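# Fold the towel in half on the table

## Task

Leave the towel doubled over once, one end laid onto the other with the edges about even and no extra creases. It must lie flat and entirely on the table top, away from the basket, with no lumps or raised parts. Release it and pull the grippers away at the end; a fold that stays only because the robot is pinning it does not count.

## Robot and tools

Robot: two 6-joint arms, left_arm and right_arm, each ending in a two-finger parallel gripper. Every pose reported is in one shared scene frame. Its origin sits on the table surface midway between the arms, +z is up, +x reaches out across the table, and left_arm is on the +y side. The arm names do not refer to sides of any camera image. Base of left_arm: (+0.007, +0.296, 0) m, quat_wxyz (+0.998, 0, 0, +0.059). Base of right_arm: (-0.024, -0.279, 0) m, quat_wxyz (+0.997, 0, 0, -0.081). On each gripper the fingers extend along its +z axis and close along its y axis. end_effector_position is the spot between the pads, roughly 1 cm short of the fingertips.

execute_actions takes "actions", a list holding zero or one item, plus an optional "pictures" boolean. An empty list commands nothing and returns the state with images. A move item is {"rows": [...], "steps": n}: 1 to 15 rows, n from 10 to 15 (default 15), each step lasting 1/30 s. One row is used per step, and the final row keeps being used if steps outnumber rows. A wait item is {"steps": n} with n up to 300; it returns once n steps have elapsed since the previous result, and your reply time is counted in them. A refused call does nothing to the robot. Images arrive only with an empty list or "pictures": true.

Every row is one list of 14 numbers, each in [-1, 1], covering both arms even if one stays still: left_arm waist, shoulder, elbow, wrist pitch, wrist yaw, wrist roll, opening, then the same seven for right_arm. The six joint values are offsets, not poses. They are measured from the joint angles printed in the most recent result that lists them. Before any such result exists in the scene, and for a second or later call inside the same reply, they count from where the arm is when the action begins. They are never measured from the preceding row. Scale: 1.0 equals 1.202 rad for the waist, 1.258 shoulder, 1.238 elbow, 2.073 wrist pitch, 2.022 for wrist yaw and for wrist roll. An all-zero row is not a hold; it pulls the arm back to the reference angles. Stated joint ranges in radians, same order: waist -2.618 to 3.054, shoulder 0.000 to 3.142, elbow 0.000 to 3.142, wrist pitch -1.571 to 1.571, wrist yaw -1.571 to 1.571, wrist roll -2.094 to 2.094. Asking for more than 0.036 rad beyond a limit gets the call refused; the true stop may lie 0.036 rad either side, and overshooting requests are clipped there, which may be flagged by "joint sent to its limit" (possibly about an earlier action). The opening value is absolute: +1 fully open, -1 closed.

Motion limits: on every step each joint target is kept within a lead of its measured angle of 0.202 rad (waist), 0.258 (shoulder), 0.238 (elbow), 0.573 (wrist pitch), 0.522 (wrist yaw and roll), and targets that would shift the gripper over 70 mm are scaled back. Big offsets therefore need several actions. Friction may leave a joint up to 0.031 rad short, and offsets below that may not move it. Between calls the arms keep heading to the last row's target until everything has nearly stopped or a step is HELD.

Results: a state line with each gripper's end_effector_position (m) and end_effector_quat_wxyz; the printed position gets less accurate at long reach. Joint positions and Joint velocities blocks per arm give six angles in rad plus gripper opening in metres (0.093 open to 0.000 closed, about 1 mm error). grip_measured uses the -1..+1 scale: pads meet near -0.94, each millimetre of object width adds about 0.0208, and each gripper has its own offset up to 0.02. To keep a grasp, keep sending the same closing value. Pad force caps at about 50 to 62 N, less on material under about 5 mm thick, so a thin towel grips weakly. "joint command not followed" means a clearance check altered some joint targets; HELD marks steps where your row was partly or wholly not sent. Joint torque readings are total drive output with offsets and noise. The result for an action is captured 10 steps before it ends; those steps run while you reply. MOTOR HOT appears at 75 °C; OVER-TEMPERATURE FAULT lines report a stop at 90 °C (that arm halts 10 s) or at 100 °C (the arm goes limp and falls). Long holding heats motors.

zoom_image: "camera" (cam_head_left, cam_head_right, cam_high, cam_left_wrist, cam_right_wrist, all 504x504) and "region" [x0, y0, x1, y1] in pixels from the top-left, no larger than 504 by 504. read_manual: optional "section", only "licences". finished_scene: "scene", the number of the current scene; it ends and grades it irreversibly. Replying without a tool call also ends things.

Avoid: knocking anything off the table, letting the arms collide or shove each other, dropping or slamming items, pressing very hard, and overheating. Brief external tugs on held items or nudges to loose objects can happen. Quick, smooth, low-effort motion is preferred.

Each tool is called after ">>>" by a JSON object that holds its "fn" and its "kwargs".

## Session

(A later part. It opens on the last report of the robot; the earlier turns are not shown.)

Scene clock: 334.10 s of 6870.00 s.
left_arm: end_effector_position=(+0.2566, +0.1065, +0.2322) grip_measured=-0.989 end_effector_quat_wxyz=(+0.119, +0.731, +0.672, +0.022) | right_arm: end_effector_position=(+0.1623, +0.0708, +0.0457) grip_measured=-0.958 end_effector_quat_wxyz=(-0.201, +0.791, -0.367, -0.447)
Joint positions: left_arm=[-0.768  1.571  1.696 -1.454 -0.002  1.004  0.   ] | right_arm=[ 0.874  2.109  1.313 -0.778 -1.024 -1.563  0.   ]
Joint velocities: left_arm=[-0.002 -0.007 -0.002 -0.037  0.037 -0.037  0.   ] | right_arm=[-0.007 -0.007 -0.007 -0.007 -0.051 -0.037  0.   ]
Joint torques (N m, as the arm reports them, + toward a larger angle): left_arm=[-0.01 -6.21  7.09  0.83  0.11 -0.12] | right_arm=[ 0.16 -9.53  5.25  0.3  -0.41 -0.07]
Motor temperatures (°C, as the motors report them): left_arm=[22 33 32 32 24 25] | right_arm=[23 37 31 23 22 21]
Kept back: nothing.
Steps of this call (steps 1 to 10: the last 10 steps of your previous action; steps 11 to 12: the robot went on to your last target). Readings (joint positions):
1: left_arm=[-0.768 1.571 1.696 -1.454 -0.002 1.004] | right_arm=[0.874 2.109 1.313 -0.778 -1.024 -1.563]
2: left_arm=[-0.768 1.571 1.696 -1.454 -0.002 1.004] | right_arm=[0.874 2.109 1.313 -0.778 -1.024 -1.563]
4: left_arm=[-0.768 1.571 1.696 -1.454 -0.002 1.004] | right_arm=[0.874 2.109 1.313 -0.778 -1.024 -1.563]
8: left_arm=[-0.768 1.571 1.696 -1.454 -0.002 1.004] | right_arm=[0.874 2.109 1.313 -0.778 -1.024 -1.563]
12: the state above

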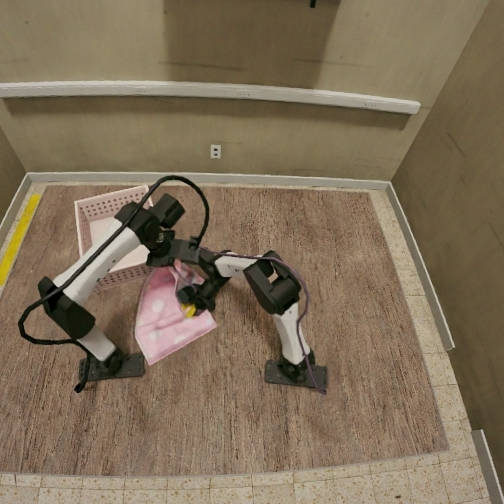

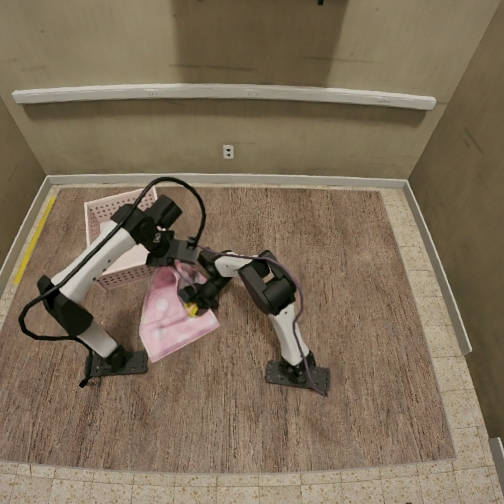

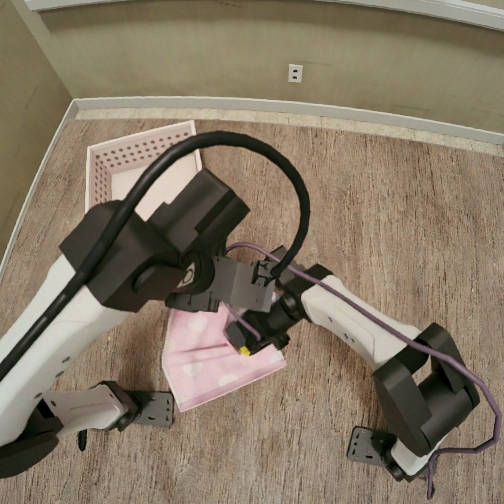

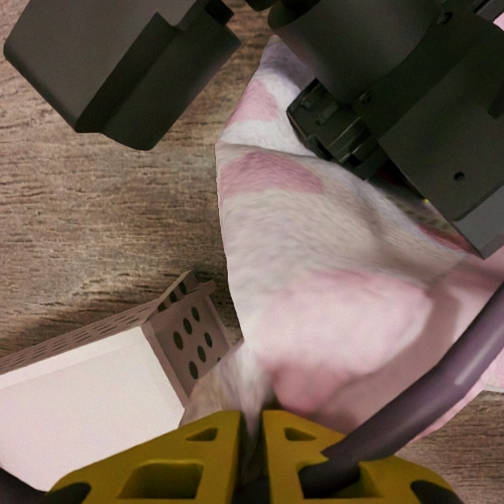

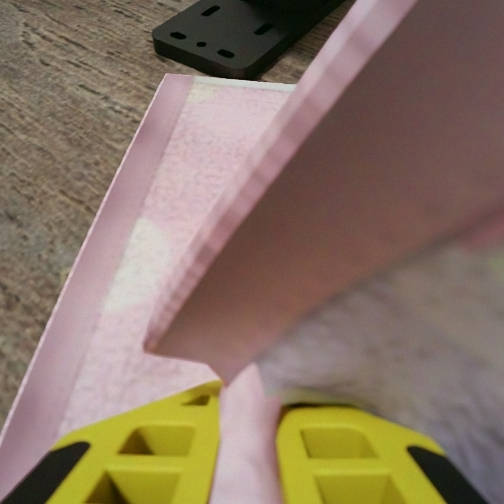

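>>> {"fn": "execute_actions", "kwargs": {"actions": [{"rows":[[0,0,0,0,0,0,-1,-0.03,-0.03,-0.02,-0.005,-0.015,0,-1],[0,0,0,0,0,0,-1,-0.07,-0.07,-0.05,-0.01,-0.035,0,-1],[0,0,0,0,0,0,-1,-0.11,-0.11,-0.08,-0.015,-0.055,0,-1],[0,0,0,0,0,0,-1,-0.15,-0.15,-0.115,-0.02,-0.075,0,-1],[0,0,0,0,0,0,-1,-0.19,-0.2,-0.15,-0.027,-0.1,0,-1],[0,0,0,0,0,0,-1,-0.23,-0.24,-0.185,-0.033,-0.12,0,-1],[0,0,0,0,0,0,-1,-0.27,-0.285,-0.22,-0.04,-0.14,0,-1],[0,0,0,0,0,0,-1,-0.31,-0.33,-0.255,-0.046,-0.16,0,-1],[0,0,0,0,0,0,-1,-0.35,-0.37,-0.29,-0.052,-0.18,0,-1],[0,0,0,0,0,0,-1,-0.38,-0.41,-0.32,-0.058,-0.2,0,-1],[0,0,0,0,0,0,-1,-0.41,-0.45,-0.35,-0.063,-0.22,0,-1],[0,0,0,0,0,0,-1,-0.43,-0.49,-0.38,-0.068,-0.24,0,-1],[0,0,0,0,0,0,-1,-0.44,-0.525,-0.41,-0.073,-0.26,0,-1]],"steps":15}]}}

>>> {"fn": "execute_actions", "kwargs": {"actions": [{"steps":25}], "pictures": true}}

Scene clock: 335.47 s of 6870.00 s.
left_arm: end_effector_position=(+0.2566, +0.1065, +0.2322) grip_measured=-0.989 end_effector_quat_wxyz=(+0.119, +0.731, +0.672, +0.022) | right_arm: end_effector_position=(+0.1769, +0.0376, +0.0726) grip_measured=-0.958 end_effector_quat_wxyz=(-0.243, +0.754, -0.402, -0.459)
Joint positions: left_arm=[-0.768  1.571  1.696 -1.454 -0.002  1.004  0.   ] | right_arm=[ 0.76   1.989  1.206 -0.783 -1.091 -1.563  0.   ]
Joint velocities: left_arm=[-0.007 -0.002 -0.002  0.007 -0.066  0.007  0.   ] | right_arm=[-1.443 -1.463 -1.155 -0.198 -0.637  0.037  0.   ]
Joint torques (N m, as the arm reports them, + toward a larger angle): left_arm=[ 0.05 -6.22  7.11  0.82  0.1  -0.12] | right_arm=[ -1.96 -12.15   4.77   0.13  -0.69  -0.08]
Motor temperatures (°C, as the motors report them): left_arm=[22 33 32 32 24 25] | right_arm=[23 38 31 23 22 21]
Steps of this call (steps 1 to 15: the robot went on to your last target; steps 16 to 36: nothing new was sent; steps 37 to 41: the first 5 steps of this action). Readings (joint positions):
37: left_arm=[-0.768 1.571 1.696 -1.454 -0.002 1.004] | right_arm=[0.871 2.108 1.313 -0.778 -1.026 -1.563]
38: left_arm=[-0.768 1.571 1.696 -1.454 -0.002 1.004] | right_arm=[0.861 2.098 1.304 -0.775 -1.034 -1.563]
40: left_arm=[-0.768 1.571 1.696 -1.454 -0.002 1.004] | right_arm=[0.806 2.037 1.246 -0.777 -1.067 -1.563]
41: the state above

Scene clock: 336.30 s of 6870.00 s.
left_arm: end_effector_position=(+0.2566, +0.1065, +0.2322) grip_measured=-0.989 end_effector_quat_wxyz=(+0.119, +0.731, +0.672, +0.022) | right_arm: end_effector_position=(+0.1669, -0.0730, +0.1969) grip_measured=-0.958 end_effector_quat_wxyz=(-0.445, +0.560, -0.460, -0.527)
Joint positions: left_arm=[-0.768  1.571  1.696 -1.454 -0.002  1.004  0.   ] | right_arm=[ 0.346  1.457  0.824 -0.917 -1.521 -1.563  0.   ]
Joint velocities: left_arm=[-0.022 -0.007 -0.002 -0.007 -0.051 -0.007  0.   ] | right_arm=[-0.007 -0.012  0.002  0.007 -0.037 -0.022  0.   ]
Joint torques (N m, as the arm reports them, + toward a larger angle): left_arm=[ 0.08 -6.26  7.12  0.83  0.11 -0.13] | right_arm=[ 0.14 -5.07  4.3   0.22 -0.7  -0.07]
Motor temperatures (°C, as the motors report them): left_arm=[22 33 32 32 24 25] | right_arm=[23 38 31 23 22 21]
Kept back: nothing.
Steps of this call (steps 1 to 10: the last 10 steps of your previous action; steps 11 to 25: the robot went on to your last target). Readings (joint positions):
1: left_arm=[-0.768 1.571 1.696 -1.454 -0.002 1.004] | right_arm=[0.704 1.935 1.165 -0.791 -1.119 -1.563]
2: left_arm=[-0.768 1.571 1.696 -1.454 -0.002 1.004] | right_arm=[0.643 1.876 1.125 -0.800 -1.149 -1.563]
4: left_arm=[-0.768 1.571 1.696 -1.454 -0.002 1.004] | right_arm=[0.523 1.753 1.047 -0.816 -1.217 -1.563]
8: left_arm=[-0.768 1.571 1.696 -1.454 -0.002 1.004] | right_arm=[0.364 1.534 0.895 -0.859 -1.367 -1.563]
25: the state above

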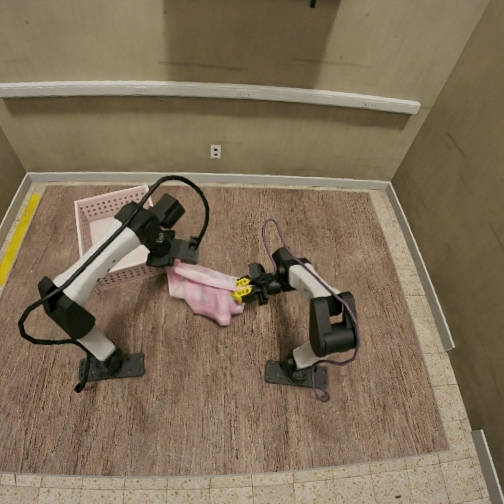

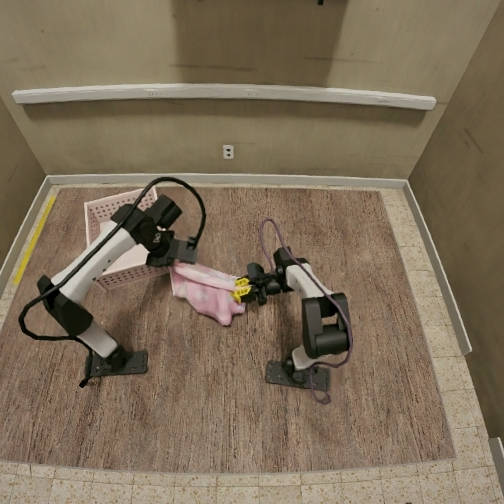

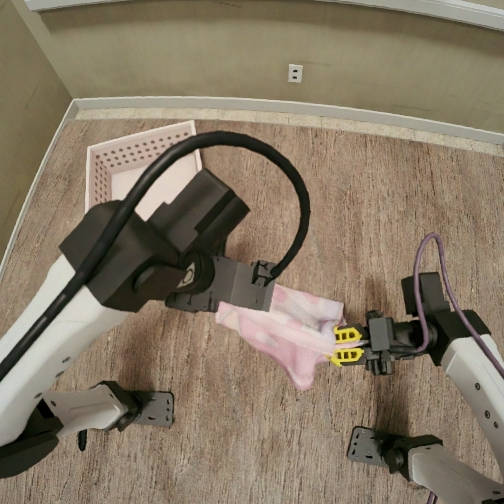

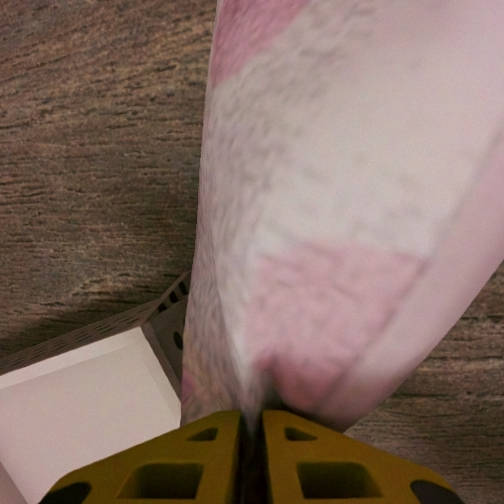

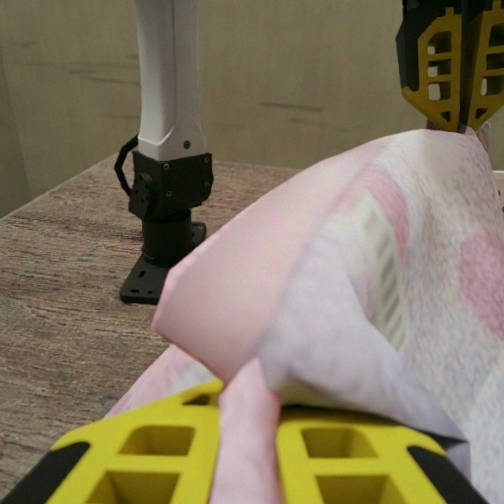

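>>> {"fn": "execute_actions", "kwargs": {"actions": [{"rows":[[0.0,0,0,0,0.08,0.02,-1,0,0,0,0,0,0,-1],[0.02,0,-0.01,0,0.14,0.04,-1,0,0,0,0,0,0,-1],[0.05,0,-0.02,0,0.2,0.06,-1,0,0,0,0,0,0,-1],[0.08,0,-0.03,0,0.25,0.08,-1,0,0,0,0,0,0,-1],[0.11,0,-0.05,0,0.3,0.1,-1,0,0,0,0,0,0,-1],[0.14,-0.01,-0.07,0,0.34,0.12,-1,0,0,0,0,0,0,-1],[0.17,-0.01,-0.09,0,0.38,0.14,-1,0,0,0,0,0,0,-1],[0.2,-0.01,-0.11,0,0.41,0.15,-1,0,0,0,0,0,0,-1],[0.23,-0.015,-0.13,0,0.41,0.15,-1,0,0,0,0,0,0,-1],[0.26,-0.02,-0.15,0,0.41,0.15,-1,0,0,0,0,0,0,-1],[0.28,-0.02,-0.17,0,0.41,0.15,-1,0,0,0,0,0,0,-1],[0.3,-0.02,-0.19,0,0.41,0.15,-1,0,0,0,0,0,0,-1],[0.315,-0.02,-0.21,0,0.41,0.15,-1,0,0,0,0,0,0,-1]],"steps":15}]}}

>>> {"fn": "execute_actions", "kwargs": {"actions": [{"steps":22}]}}

Scene clock: 337.67 s of 6870.00 s.
left_arm: end_effector_position=(+0.2393, +0.0851, +0.2351) grip_measured=-0.989 end_effector_quat_wxyz=(+0.145, +0.743, +0.645, -0.104) | right_arm: end_effector_position=(+0.1668, -0.0730, +0.1966) grip_measured=-0.958 end_effector_quat_wxyz=(-0.444, +0.560, -0.461, -0.526)
Joint positions: left_arm=[-0.708  1.571  1.684 -1.453  0.276  1.09   0.   ] | right_arm=[ 0.346  1.457  0.824 -0.918 -1.519 -1.563  0.   ]
Joint velocities: left_arm=[ 0.877 -0.002 -0.3    0.007  2.249  0.799  0.   ] | right_arm=[ 0.007 -0.007  0.012  0.007  0.007 -0.022  0.   ]
Joint torques (N m, as the arm reports them, + toward a larger angle): left_arm=[ 1.63 -6.3   4.27  0.79  0.15 -0.08] | right_arm=[ 0.18 -4.4   5.7   0.35 -0.5  -0.07]
Motor temperatures (°C, as the motors report them): left_arm=[22 32 32 32 24 25] | right_arm=[23 37 31 23 22 21]
Steps of this call (steps 1 to 30: the robot went on to your last target; steps 31 to 36: nothing new was sent; steps 37 to 41: the first 5 steps of this action). Readings (joint positions):
37: left_arm=[-0.767 1.571 1.696 -1.454 0.020 1.009] | right_arm=[0.346 1.457 0.824 -0.918 -1.523 -1.563]
38: left_arm=[-0.765 1.571 1.696 -1.454 0.064 1.022] | right_arm=[0.346 1.457 0.824 -0.918 -1.521 -1.563]
40: left_arm=[-0.736 1.571 1.693 -1.453 0.198 1.063] | right_arm=[0.346 1.457 0.824 -0.918 -1.519 -1.563]
41: the state above

Scene clock: 338.40 s of 6870.00 s.
left_arm: end_effector_position=(+0.2344, +0.1065, +0.2173) grip_measured=-0.989 end_effector_quat_wxyz=(+0.192, +0.651, +0.650, -0.341) | right_arm: end_effector_position=(+0.1669, -0.0730, +0.1962) grip_measured=-0.958 end_effector_quat_wxyz=(-0.443, +0.561, -0.461, -0.526)
Joint positions: left_arm=[-0.39   1.571  1.452 -1.452  0.805  1.299  0.   ] | right_arm=[ 0.346  1.457  0.824 -0.918 -1.516 -1.563  0.   ]
Joint velocities: left_arm=[-0.002 -0.007  0.002 -0.051  0.022 -0.022  0.   ] | right_arm=[ 0.007 -0.007 -0.007 -0.037 -0.037 -0.037  0.   ]
Joint torques (N m, as the arm reports them, + toward a larger angle): left_arm=[ 0.1  -8.21  5.63  0.31  0.72 -0.07] | right_arm=[ 0.16 -4.41  5.69  0.34 -0.51 -0.08]
Motor temperatures (°C, as the motors report them): left_arm=[22 33 32 32 24 25] | right_arm=[23 37 31 23 22 21]
Kept back: nothing.
Steps of this call (steps 1 to 10: the last 10 steps of your previous action; steps 11 to 22: the robot went on to your last target). Readings (joint positions):
1: left_arm=[-0.673 1.571 1.670 -1.452 0.355 1.119] | right_arm=[0.346 1.457 0.824 -0.918 -1.518 -1.563]
2: left_arm=[-0.635 1.571 1.648 -1.452 0.433 1.150] | right_arm=[0.346 1.457 0.824 -0.918 -1.518 -1.563]
4: left_arm=[-0.559 1.571 1.597 -1.451 0.569 1.204] | right_arm=[0.346 1.457 0.824 -0.918 -1.517 -1.563]
8: left_arm=[-0.428 1.571 1.495 -1.451 0.711 1.261] | right_arm=[0.346 1.457 0.824 -0.918 -1.517 -1.563]
22: the state above

>>> {"fn": "execute_actions", "kwargs": {"actions": [{"rows":[[0.01,-0.01,-0.03,0.02,0.06,0.02,-1,0,0,0,0,-0.02,0,-1],[0.03,-0.03,-0.08,0.04,0.11,0.04,-1,0,0,0,0,-0.02,0,-1],[0.05,-0.05,-0.13,0.07,0.16,0.06,-1,0,0,0,0,-0.02,0,-1],[0.07,-0.07,-0.18,0.09,0.2,0.08,-1,0,0,0,0,-0.02,0,-1],[0.09,-0.09,-0.23,0.11,0.24,0.1,-1,0,0,0,0,-0.02,0,-1],[0.11,-0.11,-0.28,0.13,0.28,0.12,-1,0,0,0,0,-0.02,0,-1],[0.13,-0.13,-0.33,0.15,0.31,0.134,-1,0,0,0,0,-0.02,0,-1],[0.145,-0.15,-0.38,0.17,0.34,0.134,-1,0,0,0,0,-0.02,0,-1],[0.16,-0.17,-0.43,0.19,0.36,0.134,-1,0,0,0,0,-0.02,0,-1],[0.17,-0.185,-0.48,0.21,0.375,0.134,-1,0,0,0,0,-0.02,0,-1],[0.18,-0.2,-0.53,0.225,0.375,0.134,-1,0,0,0,0,-0.02,0,-1],[0.185,-0.21,-0.57,0.24,0.375,0.134,-1,0,0,0,0,-0.02,0,-1],[0.185,-0.21,-0.605,0.245,0.375,0.134,-1,0,0,0,0,-0.02,0,-1]],"steps":15}]}}

>>> {"fn": "execute_actions", "kwargs": {"actions": [{"steps":25}], "pictures": true}}

Scene clock: 339.33 s of 6870.00 s.
left_arm: end_effector_position=(+0.2269, +0.1005, +0.2186) grip_measured=-0.989 end_effector_quat_wxyz=(+0.270, +0.624, +0.608, -0.410) | right_arm: end_effector_position=(+0.1668, -0.0729, +0.1978) grip_measured=-0.958 end_effector_quat_wxyz=(-0.446, +0.558, -0.459, -0.528)
Joint positions: left_arm=[-0.333  1.515  1.286 -1.345  1.026  1.384  0.   ] | right_arm=[ 0.346  1.457  0.824 -0.918 -1.526 -1.563  0.   ]
Joint velocities: left_arm=[ 0.691 -0.628 -1.712  0.813  1.619  0.769  0.   ] | right_arm=[-0.002 -0.007 -0.007 -0.066 -0.007  0.007  0.   ]
Joint torques (N m, as the arm reports them, + toward a larger angle): left_arm=[ 0.93 -7.19  5.84  0.26  0.73 -0.09] | right_arm=[ 0.16 -4.41  5.69  0.34 -0.7  -0.08]
Motor temperatures (°C, as the motors report them): left_arm=[22 33 32 32 24 25] | right_arm=[23 37 31 23 22 21]
Steps of this call (steps 1 to 23: the robot went on to your last target; steps 24 to 28: the first 5 steps of this action). Readings (joint positions):
24: left_arm=[-0.390 1.571 1.449 -1.447 0.824 1.306] | right_arm=[0.346 1.457 0.824 -0.918 -1.518 -1.563]
25: left_arm=[-0.385 1.566 1.431 -1.430 0.861 1.318] | right_arm=[0.346 1.457 0.824 -0.918 -1.521 -1.563]
27: left_arm=[-0.356 1.536 1.345 -1.374 0.966 1.358] | right_arm=[0.346 1.457 0.824 -0.918 -1.524 -1.563]
28: the state above

Scene clock: 340.17 s of 6870.00 s.
left_arm: end_effector_position=(+0.1873, +0.1167, +0.1983) grip_measured=-0.989 end_effector_quat_wxyz=(+0.474, +0.519, +0.496, -0.510) | right_arm: end_effector_position=(+0.1668, -0.0729, +0.1986) grip_measured=-0.958 end_effector_quat_wxyz=(-0.447, +0.557, -0.458, -0.529)
Joint positions: left_arm=[-0.178  1.329  0.714 -0.961  1.54   1.562  0.   ] | right_arm=[ 0.346  1.457  0.824 -0.918 -1.531 -1.563  0.   ]
Joint velocities: left_arm=[-0.012 -0.002 -0.007 -0.051  0.037 -0.051  0.   ] | right_arm=[ 0.007  0.007  0.012 -0.007  0.007  0.007  0.   ]
Joint torques (N m, as the arm reports them, + toward a larger angle): left_arm=[ 0.95 -5.31  5.81  0.44  0.88 -0.04] | right_arm=[ 0.16 -4.41  5.69  0.34 -0.7  -0.08]
Motor temperatures (°C, as the motors report them): left_arm=[22 33 32 32 24 25] | right_arm=[23 37 31 23 23 21]
Kept back: nothing.
Steps of this call (steps 1 to 10: the last 10 steps of your previous action; steps 11 to 25: the robot went on to your last target). Readings (joint positions):
1: left_arm=[-0.308 1.493 1.224 -1.314 1.089 1.413] | right_arm=[0.346 1.457 0.824 -0.918 -1.527 -1.563]
2: left_arm=[-0.281 1.470 1.161 -1.282 1.152 1.442] | right_arm=[0.346 1.457 0.824 -0.918 -1.528 -1.563]
4: left_arm=[-0.234 1.422 1.036 -1.214 1.273 1.486] | right_arm=[0.346 1.457 0.824 -0.918 -1.529 -1.563]
8: left_arm=[-0.181 1.337 0.802 -1.080 1.436 1.532] | right_arm=[0.346 1.457 0.824 -0.918 -1.531 -1.563]
25: the state above

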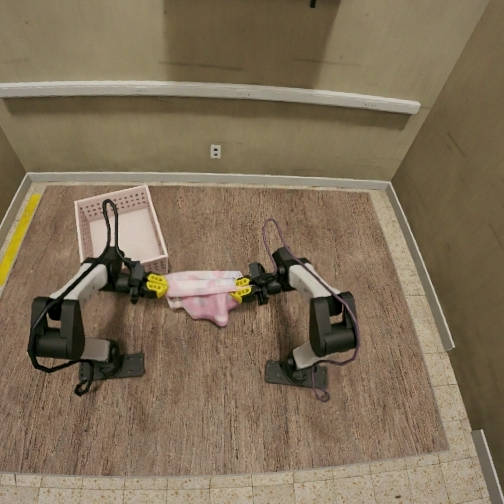

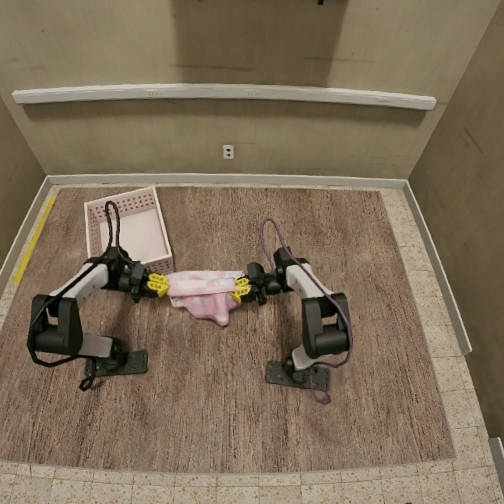

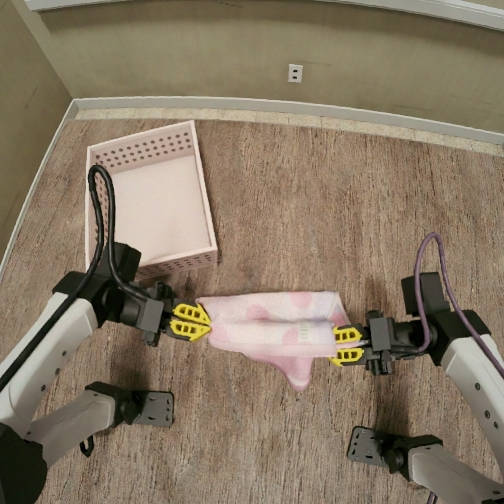

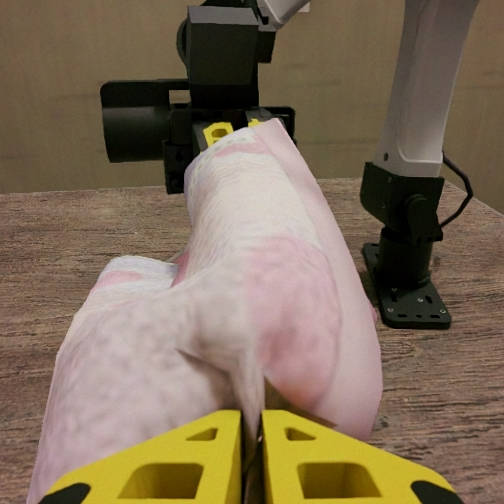

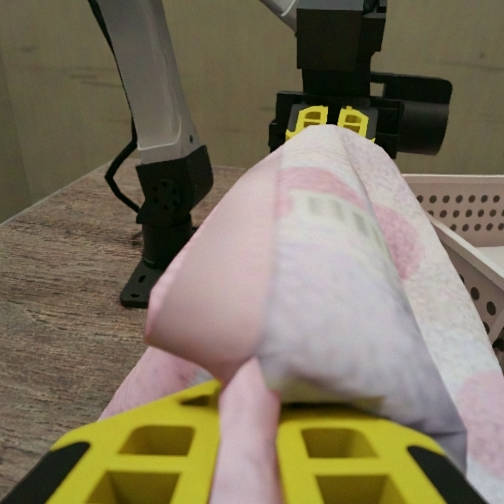

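>>> {"fn": "execute_actions", "kwargs": {"actions": [{"rows":[[0.01,0,0,0,0,0,-1,-0.02,0,0,0,0,0,-1],[0.01,0,0,0,0,0,-1,-0.04,0,0,0,0,0,-1],[0.02,0,0,0,0,0,-1,-0.06,0,0,0,0,0,-1],[0.02,0,0,0,0,0,-1,-0.08,0,0,0,0,0,-1],[0.03,0,0,0,0,0,-1,-0.1,0,0,0,0,0,-1],[0.03,0,0,0,0,0,-1,-0.12,0,0,0,0,0,-1],[0.04,0,0,0,0,0,-1,-0.14,0,0,0,0,0,-1],[0.04,0,0,0,0,0,-1,-0.16,0,0,0,0,0,-1]],"steps":15}]}}

>>> {"fn": "execute_actions", "kwargs": {"actions": [{"steps":14}], "pictures": true}}

Scene clock: 340.97 s of 6870.00 s.
left_arm: end_effector_position=(+0.1896, +0.1188, +0.1985) grip_measured=-0.989 end_effector_quat_wxyz=(+0.478, +0.517, +0.497, -0.507) | right_arm: end_effector_position=(+0.1803, -0.0862, +0.1979) grip_measured=-0.958 end_effector_quat_wxyz=(-0.463, +0.542, -0.478, -0.513)
Joint positions: left_arm=[-0.166  1.329  0.714 -0.958  1.541  1.563  0.   ] | right_arm=[ 0.278  1.457  0.824 -0.918 -1.527 -1.563  0.   ]
Joint velocities: left_arm=[ 0.164 -0.017  0.007  0.022 -0.022 -0.081  0.   ] | right_arm=[-0.686  0.012 -0.002 -0.007  0.066  0.051  0.   ]
Joint torques (N m, as the arm reports them, + toward a larger angle): left_arm=[ 1.4  -3.52  6.8   0.23  0.74 -0.14] | right_arm=[-0.75 -4.4   5.68  0.34 -0.51 -0.08]
Motor temperatures (°C, as the motors report them): left_arm=[22 33 32 32 24 25] | right_arm=[23 37 31 23 23 21]
Steps of this call (steps 1 to 19: the robot went on to your last target; steps 20 to 24: the first 5 steps of this action). Readings (joint positions):
20: left_arm=[-0.178 1.329 0.714 -0.958 1.542 1.563] | right_arm=[0.344 1.457 0.824 -0.918 -1.530 -1.563]
21: left_arm=[-0.178 1.329 0.714 -0.958 1.542 1.563] | right_arm=[0.336 1.457 0.824 -0.918 -1.529 -1.563]
23: left_arm=[-0.172 1.329 0.714 -0.958 1.542 1.563] | right_arm=[0.301 1.457 0.824 -0.918 -1.527 -1.563]
24: the state above

Scene clock: 341.43 s of 6870.00 s.
left_arm: end_effector_position=(+0.1929, +0.1223, +0.1985) grip_measured=-0.989 end_effector_quat_wxyz=(+0.483, +0.512, +0.502, -0.502) | right_arm: end_effector_position=(+0.1999, -0.1093, +0.1962) grip_measured=-0.958 end_effector_quat_wxyz=(-0.488, +0.518, -0.509, -0.485)
Joint positions: left_arm=[-0.147  1.329  0.714 -0.958  1.541  1.563  0.   ] | right_arm=[ 0.171  1.457  0.824 -0.918 -1.516 -1.563  0.   ]
Joint velocities: left_arm=[ 0.017 -0.002  0.007 -0.007 -0.007 -0.066  0.   ] | right_arm=[ 0.022 -0.007  0.007 -0.022  0.051 -0.007  0.   ]
Joint torques (N m, as the arm reports them, + toward a larger angle): left_arm=[ 1.66 -3.53  6.77  0.27  0.69 -0.12] | right_arm=[-1.19 -4.4   5.69  0.34 -0.6  -0.07]
Motor temperatures (°C, as the motors report them): left_arm=[22 33 32 32 24 25] | right_arm=[23 37 31 23 23 21]
Kept back: nothing.
Steps of this call (steps 1 to 10: the last 10 steps of your previous action; steps 11 to 14: the robot went on to your last target). Readings (joint positions):
1: left_arm=[-0.161 1.329 0.714 -0.958 1.541 1.563] | right_arm=[0.254 1.457 0.824 -0.918 -1.526 -1.563]
2: left_arm=[-0.156 1.329 0.714 -0.958 1.541 1.563] | right_arm=[0.229 1.457 0.824 -0.918 -1.526 -1.563]
4: left_arm=[-0.148 1.329 0.714 -0.958 1.541 1.563] | right_arm=[0.187 1.457 0.824 -0.918 -1.524 -1.563]
8: left_arm=[-0.147 1.329 0.714 -0.958 1.541 1.563] | right_arm=[0.171 1.457 0.824 -0.918 -1.519 -1.563]
14: the state above

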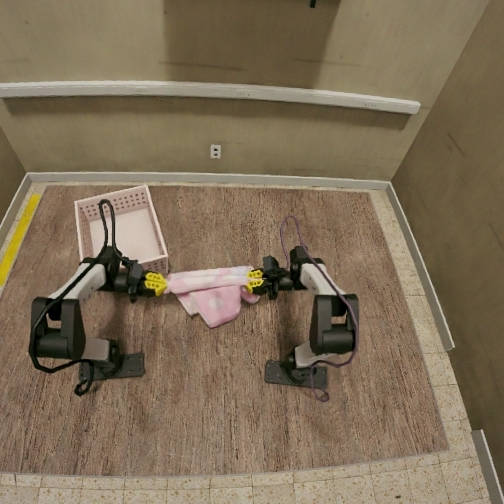

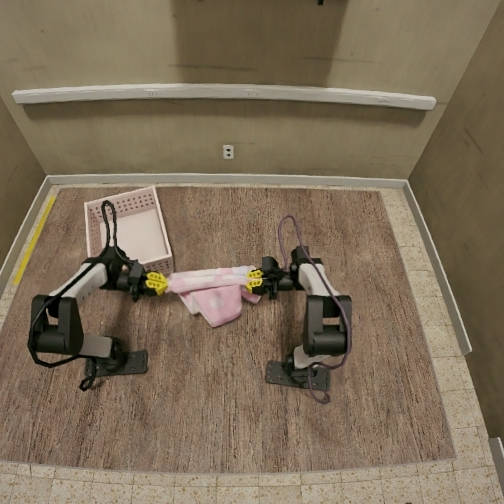

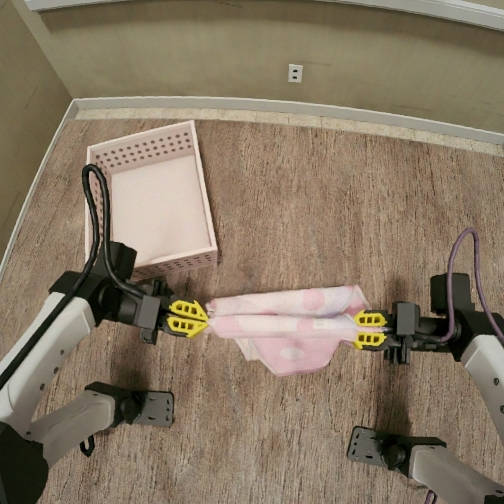

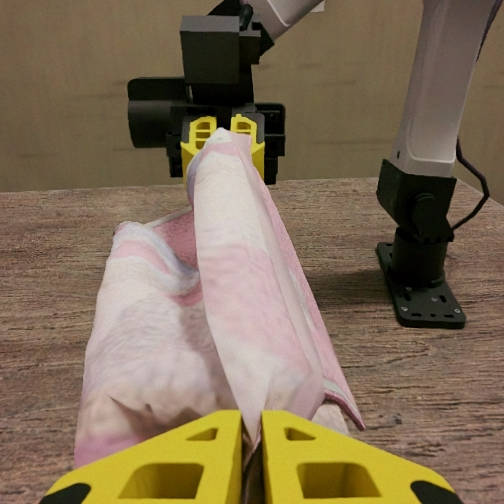

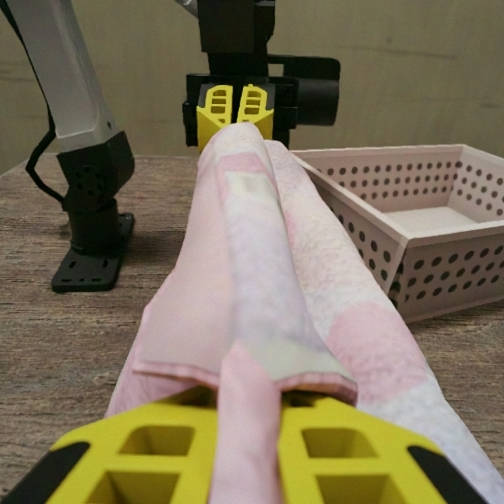

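>>> {"fn": "execute_actions", "kwargs": {"actions": [{"rows":[[0.02,0,0,0,0,0,-1,-0.02,0,0,0,0,0,-1],[0.03,0,0,0,0,0,-1,-0.03,0,0,0,0,0,-1],[0.04,0,0,0,0,0,-1,-0.04,0,0,0,0,0,-1],[0.05,0,0,0,0,0,-1,-0.05,0,0,0,0,0,-1],[0.06,0,0,0,0,0,-1,-0.06,0,0,0,0,0,-1],[0.07,0,0,0,0,0,-1,-0.07,0,0,0,0,0,-1],[0.08,0,0,0,0,0,-1,-0.08,0,0,0,0,0,-1],[0.09,0,0,0,0,0,-1,-0.09,0,0,0,0,0,-1],[0.1,0,0,0,0,0,-1,-0.1,0,0,0,0,0,-1]],"steps":15}]}}

>>> {"fn": "execute_actions", "kwargs": {"actions": [{"steps":14}], "pictures": true}}

Scene clock: 342.27 s of 6870.00 s.
left_arm: end_effector_position=(+0.1984, +0.1283, +0.1985) grip_measured=-0.989 end_effector_quat_wxyz=(+0.491, +0.504, +0.510, -0.494) | right_arm: end_effector_position=(+0.2043, -0.1154, +0.1946) grip_measured=-0.958 end_effector_quat_wxyz=(-0.492, +0.514, -0.518, -0.476)
Joint positions: left_arm=[-0.116  1.329  0.714 -0.958  1.541  1.563  0.   ] | right_arm=[ 0.144  1.457  0.824 -0.918 -1.507 -1.563  0.   ]
Joint velocities: left_arm=[ 0.291  0.012 -0.017  0.022 -0.022 -0.037  0.   ] | right_arm=[-0.3    0.007  0.007 -0.037 -0.037 -0.051  0.   ]
Joint torques (N m, as the arm reports them, + toward a larger angle): left_arm=[ 2.28 -3.57  6.79  0.3   0.69 -0.12] | right_arm=[-1.99 -4.41  5.69  0.34 -0.62 -0.08]
Motor temperatures (°C, as the motors report them): left_arm=[22 32 32 32 24 25] | right_arm=[23 37 31 23 23 21]
Steps of this call (steps 1 to 20: the robot went on to your last target; steps 21 to 25: the first 5 steps of this action). Readings (joint positions):
21: left_arm=[-0.147 1.329 0.714 -0.958 1.541 1.563] | right_arm=[0.171 1.457 0.824 -0.918 -1.515 -1.563]
22: left_arm=[-0.143 1.329 0.714 -0.958 1.541 1.563] | right_arm=[0.169 1.457 0.824 -0.918 -1.512 -1.563]
24: left_arm=[-0.126 1.329 0.714 -0.958 1.541 1.563] | right_arm=[0.155 1.457 0.824 -0.918 -1.508 -1.563]
25: the state above

Scene clock: 342.73 s of 6870.00 s.
left_arm: end_effector_position=(+0.2112, +0.1442, +0.1985) grip_measured=-0.998 end_effector_quat_wxyz=(+0.510, +0.483, +0.530, -0.474) | right_arm: end_effector_position=(+0.2178, -0.1361, +0.1940) grip_measured=-0.958 end_effector_quat_wxyz=(-0.511, +0.491, -0.541, -0.453)
Joint positions: left_arm=[-0.035  1.329  0.714 -0.958  1.541  1.563  0.   ] | right_arm=[ 0.056  1.457  0.824 -0.918 -1.503 -1.563  0.   ]
Joint velocities: left_arm=[-0.002 -0.002 -0.002  0.007 -0.007 -0.007  0.   ] | right_arm=[ 0.007  0.007 -0.002 -0.007 -0.051 -0.007  0.   ]
Joint torques (N m, as the arm reports them, + toward a larger angle): left_arm=[ 0.8  -3.51  6.79  0.3   0.69 -0.11] | right_arm=[-0.25 -4.4   5.68  0.34 -0.59 -0.07]
Motor temperatures (°C, as the motors report them): left_arm=[22 32 32 32 24 25] | right_arm=[23 37 31 23 23 21]
Kept back: nothing.
Steps of this call (steps 1 to 10: the last 10 steps of your previous action; steps 11 to 14: the robot went on to your last target). Readings (joint positions):
1: left_arm=[-0.105 1.329 0.714 -0.958 1.541 1.563] | right_arm=[0.134 1.457 0.824 -0.918 -1.505 -1.563]
2: left_arm=[-0.092 1.329 0.714 -0.958 1.541 1.563] | right_arm=[0.121 1.457 0.824 -0.918 -1.504 -1.563]
4: left_arm=[-0.058 1.329 0.714 -0.958 1.541 1.563] | right_arm=[0.083 1.457 0.824 -0.918 -1.504 -1.563]
8: left_arm=[-0.035 1.329 0.714 -0.958 1.541 1.563] | right_arm=[0.056 1.457 0.824 -0.918 -1.503 -1.563]
14: the state above

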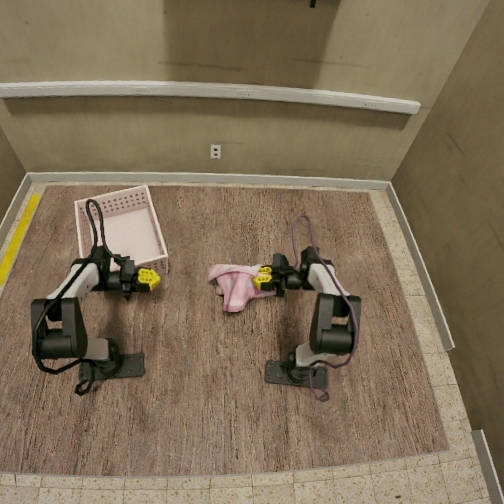

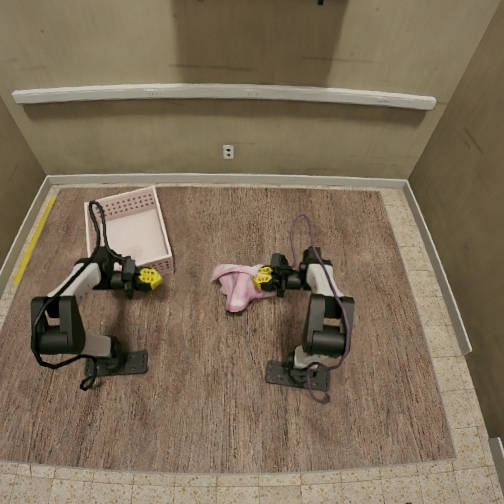

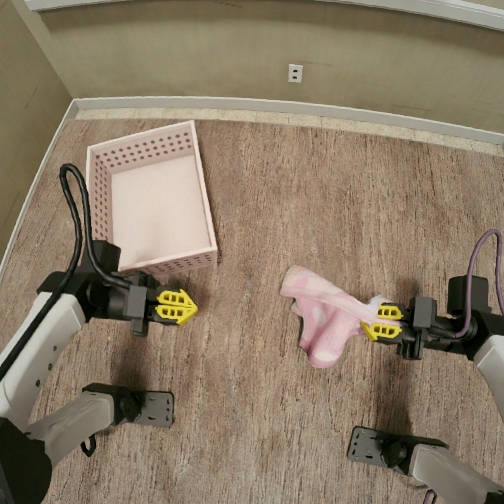

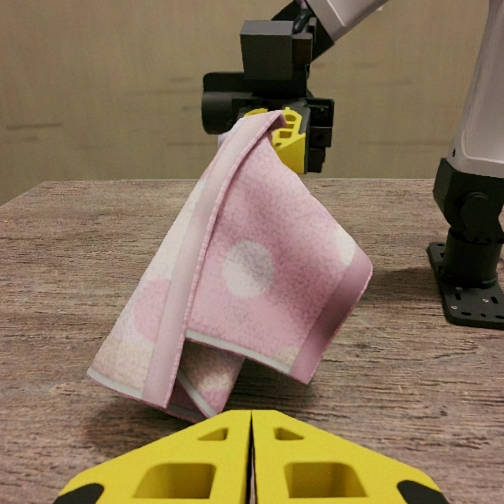

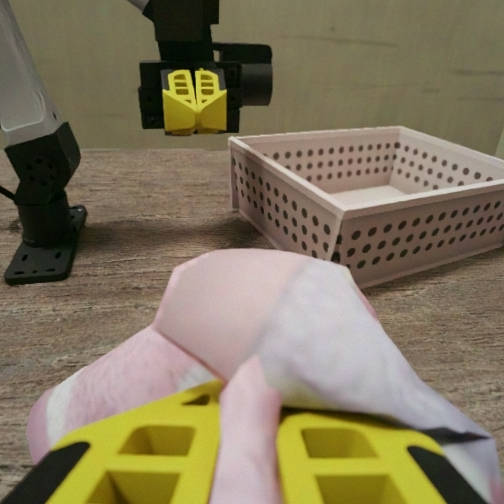

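>>> {"fn": "execute_actions", "kwargs": {"actions": [{"rows":[[0,0.02,0.06,-0.03,-0.03,0,-0.5,0,0.02,-0.015,0.03,0,0,-1],[0,0.04,0.13,-0.06,-0.08,0,0,0,0.05,-0.03,0.06,0,0,-1],[-0.02,0.06,0.2,-0.09,-0.14,0,0.5,0,0.075,-0.05,0.09,0,0,-1],[-0.05,0.08,0.27,-0.12,-0.2,0,1,0,0.1,-0.065,0.12,0,0,-1],[-0.08,0.1,0.34,-0.15,-0.27,0,1,0,0.125,-0.08,0.145,0,0,-1],[-0.12,0.12,0.41,-0.18,-0.34,0,1,0,0.15,-0.1,0.17,0,0,-1],[-0.16,0.14,0.48,-0.2,-0.41,0,1,0,0.175,-0.115,0.195,0,0,-1],[-0.2,0.16,0.54,-0.22,-0.48,0,1,0,0.2,-0.13,0.22,0,0,-1],[-0.24,0.175,0.59,-0.24,-0.55,0,1,0,0.225,-0.145,0.24,0,0,-1],[-0.28,0.19,0.63,-0.255,-0.62,0,1,0,0.25,-0.16,0.26,0,0,-1],[-0.32,0.19,0.65,-0.265,-0.68,0,1,0,0.275,-0.18,0.28,0,0,-1],[-0.36,0.19,0.65,-0.265,-0.73,0,1,0,0.3,-0.195,0.3,0,0,-1],[-0.387,0.19,0.65,-0.265,-0.77,0,1,0,0.32,-0.21,0.31,0,0,-1]],"steps":15}]}}

>>> {"fn": "execute_actions", "kwargs": {"actions": [{"steps":30}], "pictures": true}}

Scene clock: 344.83 s of 6870.00 s.
left_arm: end_effector_position=(+0.2404, +0.1442, +0.2070) grip_measured=+0.343 end_effector_quat_wxyz=(+0.448, +0.548, +0.569, -0.418) | right_arm: end_effector_position=(+0.2273, -0.1371, +0.1688) grip_measured=-0.958 end_effector_quat_wxyz=(-0.514, +0.495, -0.538, -0.449)
Joint positions: left_arm=[-0.069  1.406  0.962 -1.105  1.32   1.564  0.062] | right_arm=[ 0.056  1.538  0.788 -0.787 -1.502 -1.563  0.   ]
Joint velocities: left_arm=[-0.72   0.701  2.391 -0.886 -2.22   0.007  0.421] | right_arm=[-0.012  0.965 -0.515  1.209  0.037 -0.007  0.   ]
Joint torques (N m, as the arm reports them, + toward a larger angle): left_arm=[-1.79 -3.96  7.9   0.1   0.69 -0.11] | right_arm=[ 0.17 -3.34  3.17  0.27 -0.5  -0.07]
Motor temperatures (°C, as the motors report them): left_arm=[22 32 32 32 24 25] | right_arm=[23 36 31 23 23 21]
Steps of this call (steps 1 to 30: the robot went on to your last target; steps 31 to 58: nothing new was sent; steps 59 to 63: the first 5 steps of this action). Readings (joint positions):
59: left_arm=[-0.035 1.331 0.723 -0.970 1.531 1.563] | right_arm=[0.056 1.458 0.824 -0.913 -1.502 -1.563]
60: left_arm=[-0.035 1.340 0.752 -0.999 1.502 1.563] | right_arm=[0.056 1.466 0.823 -0.895 -1.502 -1.563]
62: left_arm=[-0.049 1.381 0.879 -1.070 1.394 1.564] | right_arm=[0.056 1.507 0.804 -0.828 -1.503 -1.563]
63: the state above

Scene clock: 345.83 s of 6870.00 s.
left_arm: end_effector_position=(+0.2559, +0.1951, +0.1826) grip_measured=+0.993 end_effector_quat_wxyz=(+0.010, +0.828, +0.561, +0.009) | right_arm: end_effector_position=(+0.2154, -0.1359, +0.0628) grip_measured=-0.958 end_effector_quat_wxyz=(-0.504, +0.488, -0.547, -0.457)
Joint positions: left_arm=[-0.505  1.552  1.501 -1.494 -0.003  1.563  0.093] | right_arm=[ 0.056  1.857  0.577 -0.29  -1.497 -1.563  0.   ]
Joint velocities: left_arm=[-0.002 -0.012  0.022  0.051 -0.051 -0.022 -0.001] | right_arm=[-0.017 -0.002  0.007  0.037  0.022  0.11   0.   ]
Joint torques (N m, as the arm reports them, + toward a larger angle): left_arm=[ 0.47 -4.65  8.54  0.25  0.06 -0.12] | right_arm=[ 0.16 -5.48  2.38  0.46 -0.53 -0.08]
Motor temperatures (°C, as the motors report them): left_arm=[22 32 32 31 24 25] | right_arm=[23 36 31 23 23 21]
Kept back: nothing.
Steps of this call (steps 1 to 10: the last 10 steps of your previous action; steps 11 to 30: the robot went on to your last target). Readings (joint positions):
1: left_arm=[-0.100 1.431 1.047 -1.143 1.232 1.564] | right_arm=[0.056 1.573 0.767 -0.744 -1.502 -1.563]
2: left_arm=[-0.139 1.455 1.133 -1.182 1.134 1.563] | right_arm=[0.056 1.610 0.744 -0.700 -1.501 -1.563]
4: left_arm=[-0.232 1.504 1.302 -1.260 0.932 1.563] | right_arm=[0.056 1.681 0.698 -0.612 -1.499 -1.563]
8: left_arm=[-0.430 1.546 1.492 -1.366 0.541 1.563] | right_arm=[0.056 1.807 0.617 -0.443 -1.497 -1.563]
30: the state above

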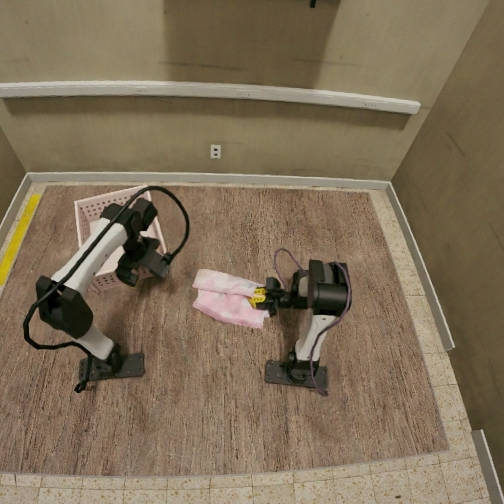

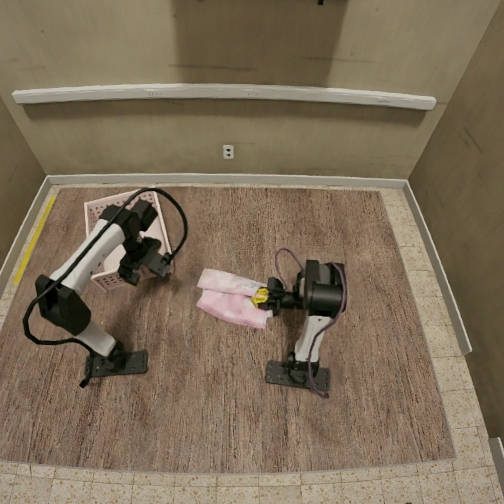

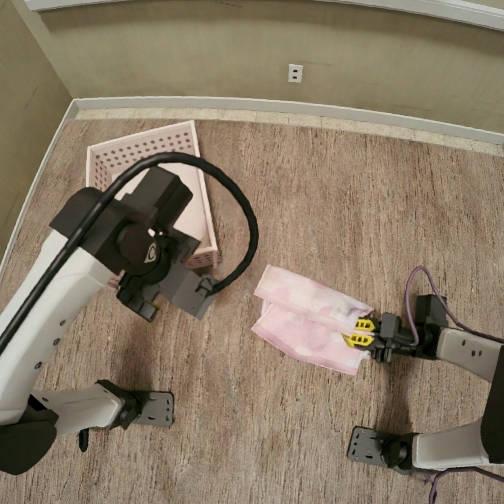

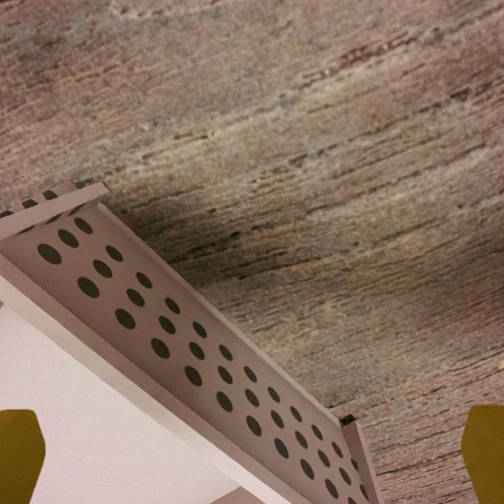

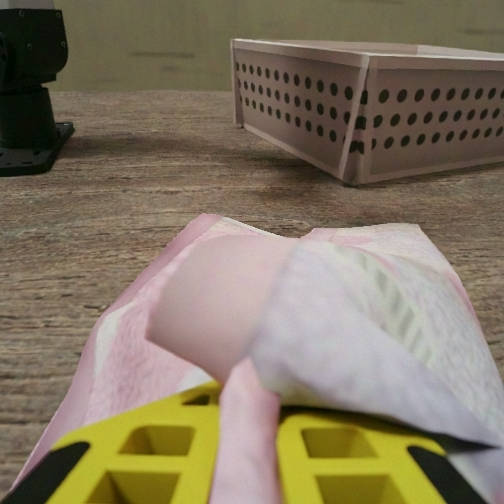

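>>> {"fn": "zoom_image", "kwargs": {"camera": "cam_high", "region": [230, 240, 400, 400]}}

Region (230, 240, 400, 400) of cam_high's 504x504 image, scaled by 2.965, with more detail than that image has; it fills the top 474 rows of this view, and the rest is white.

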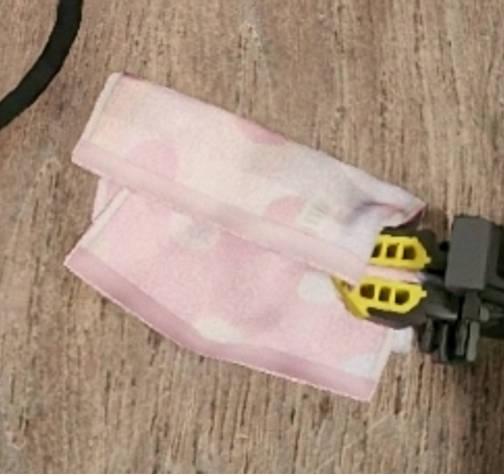

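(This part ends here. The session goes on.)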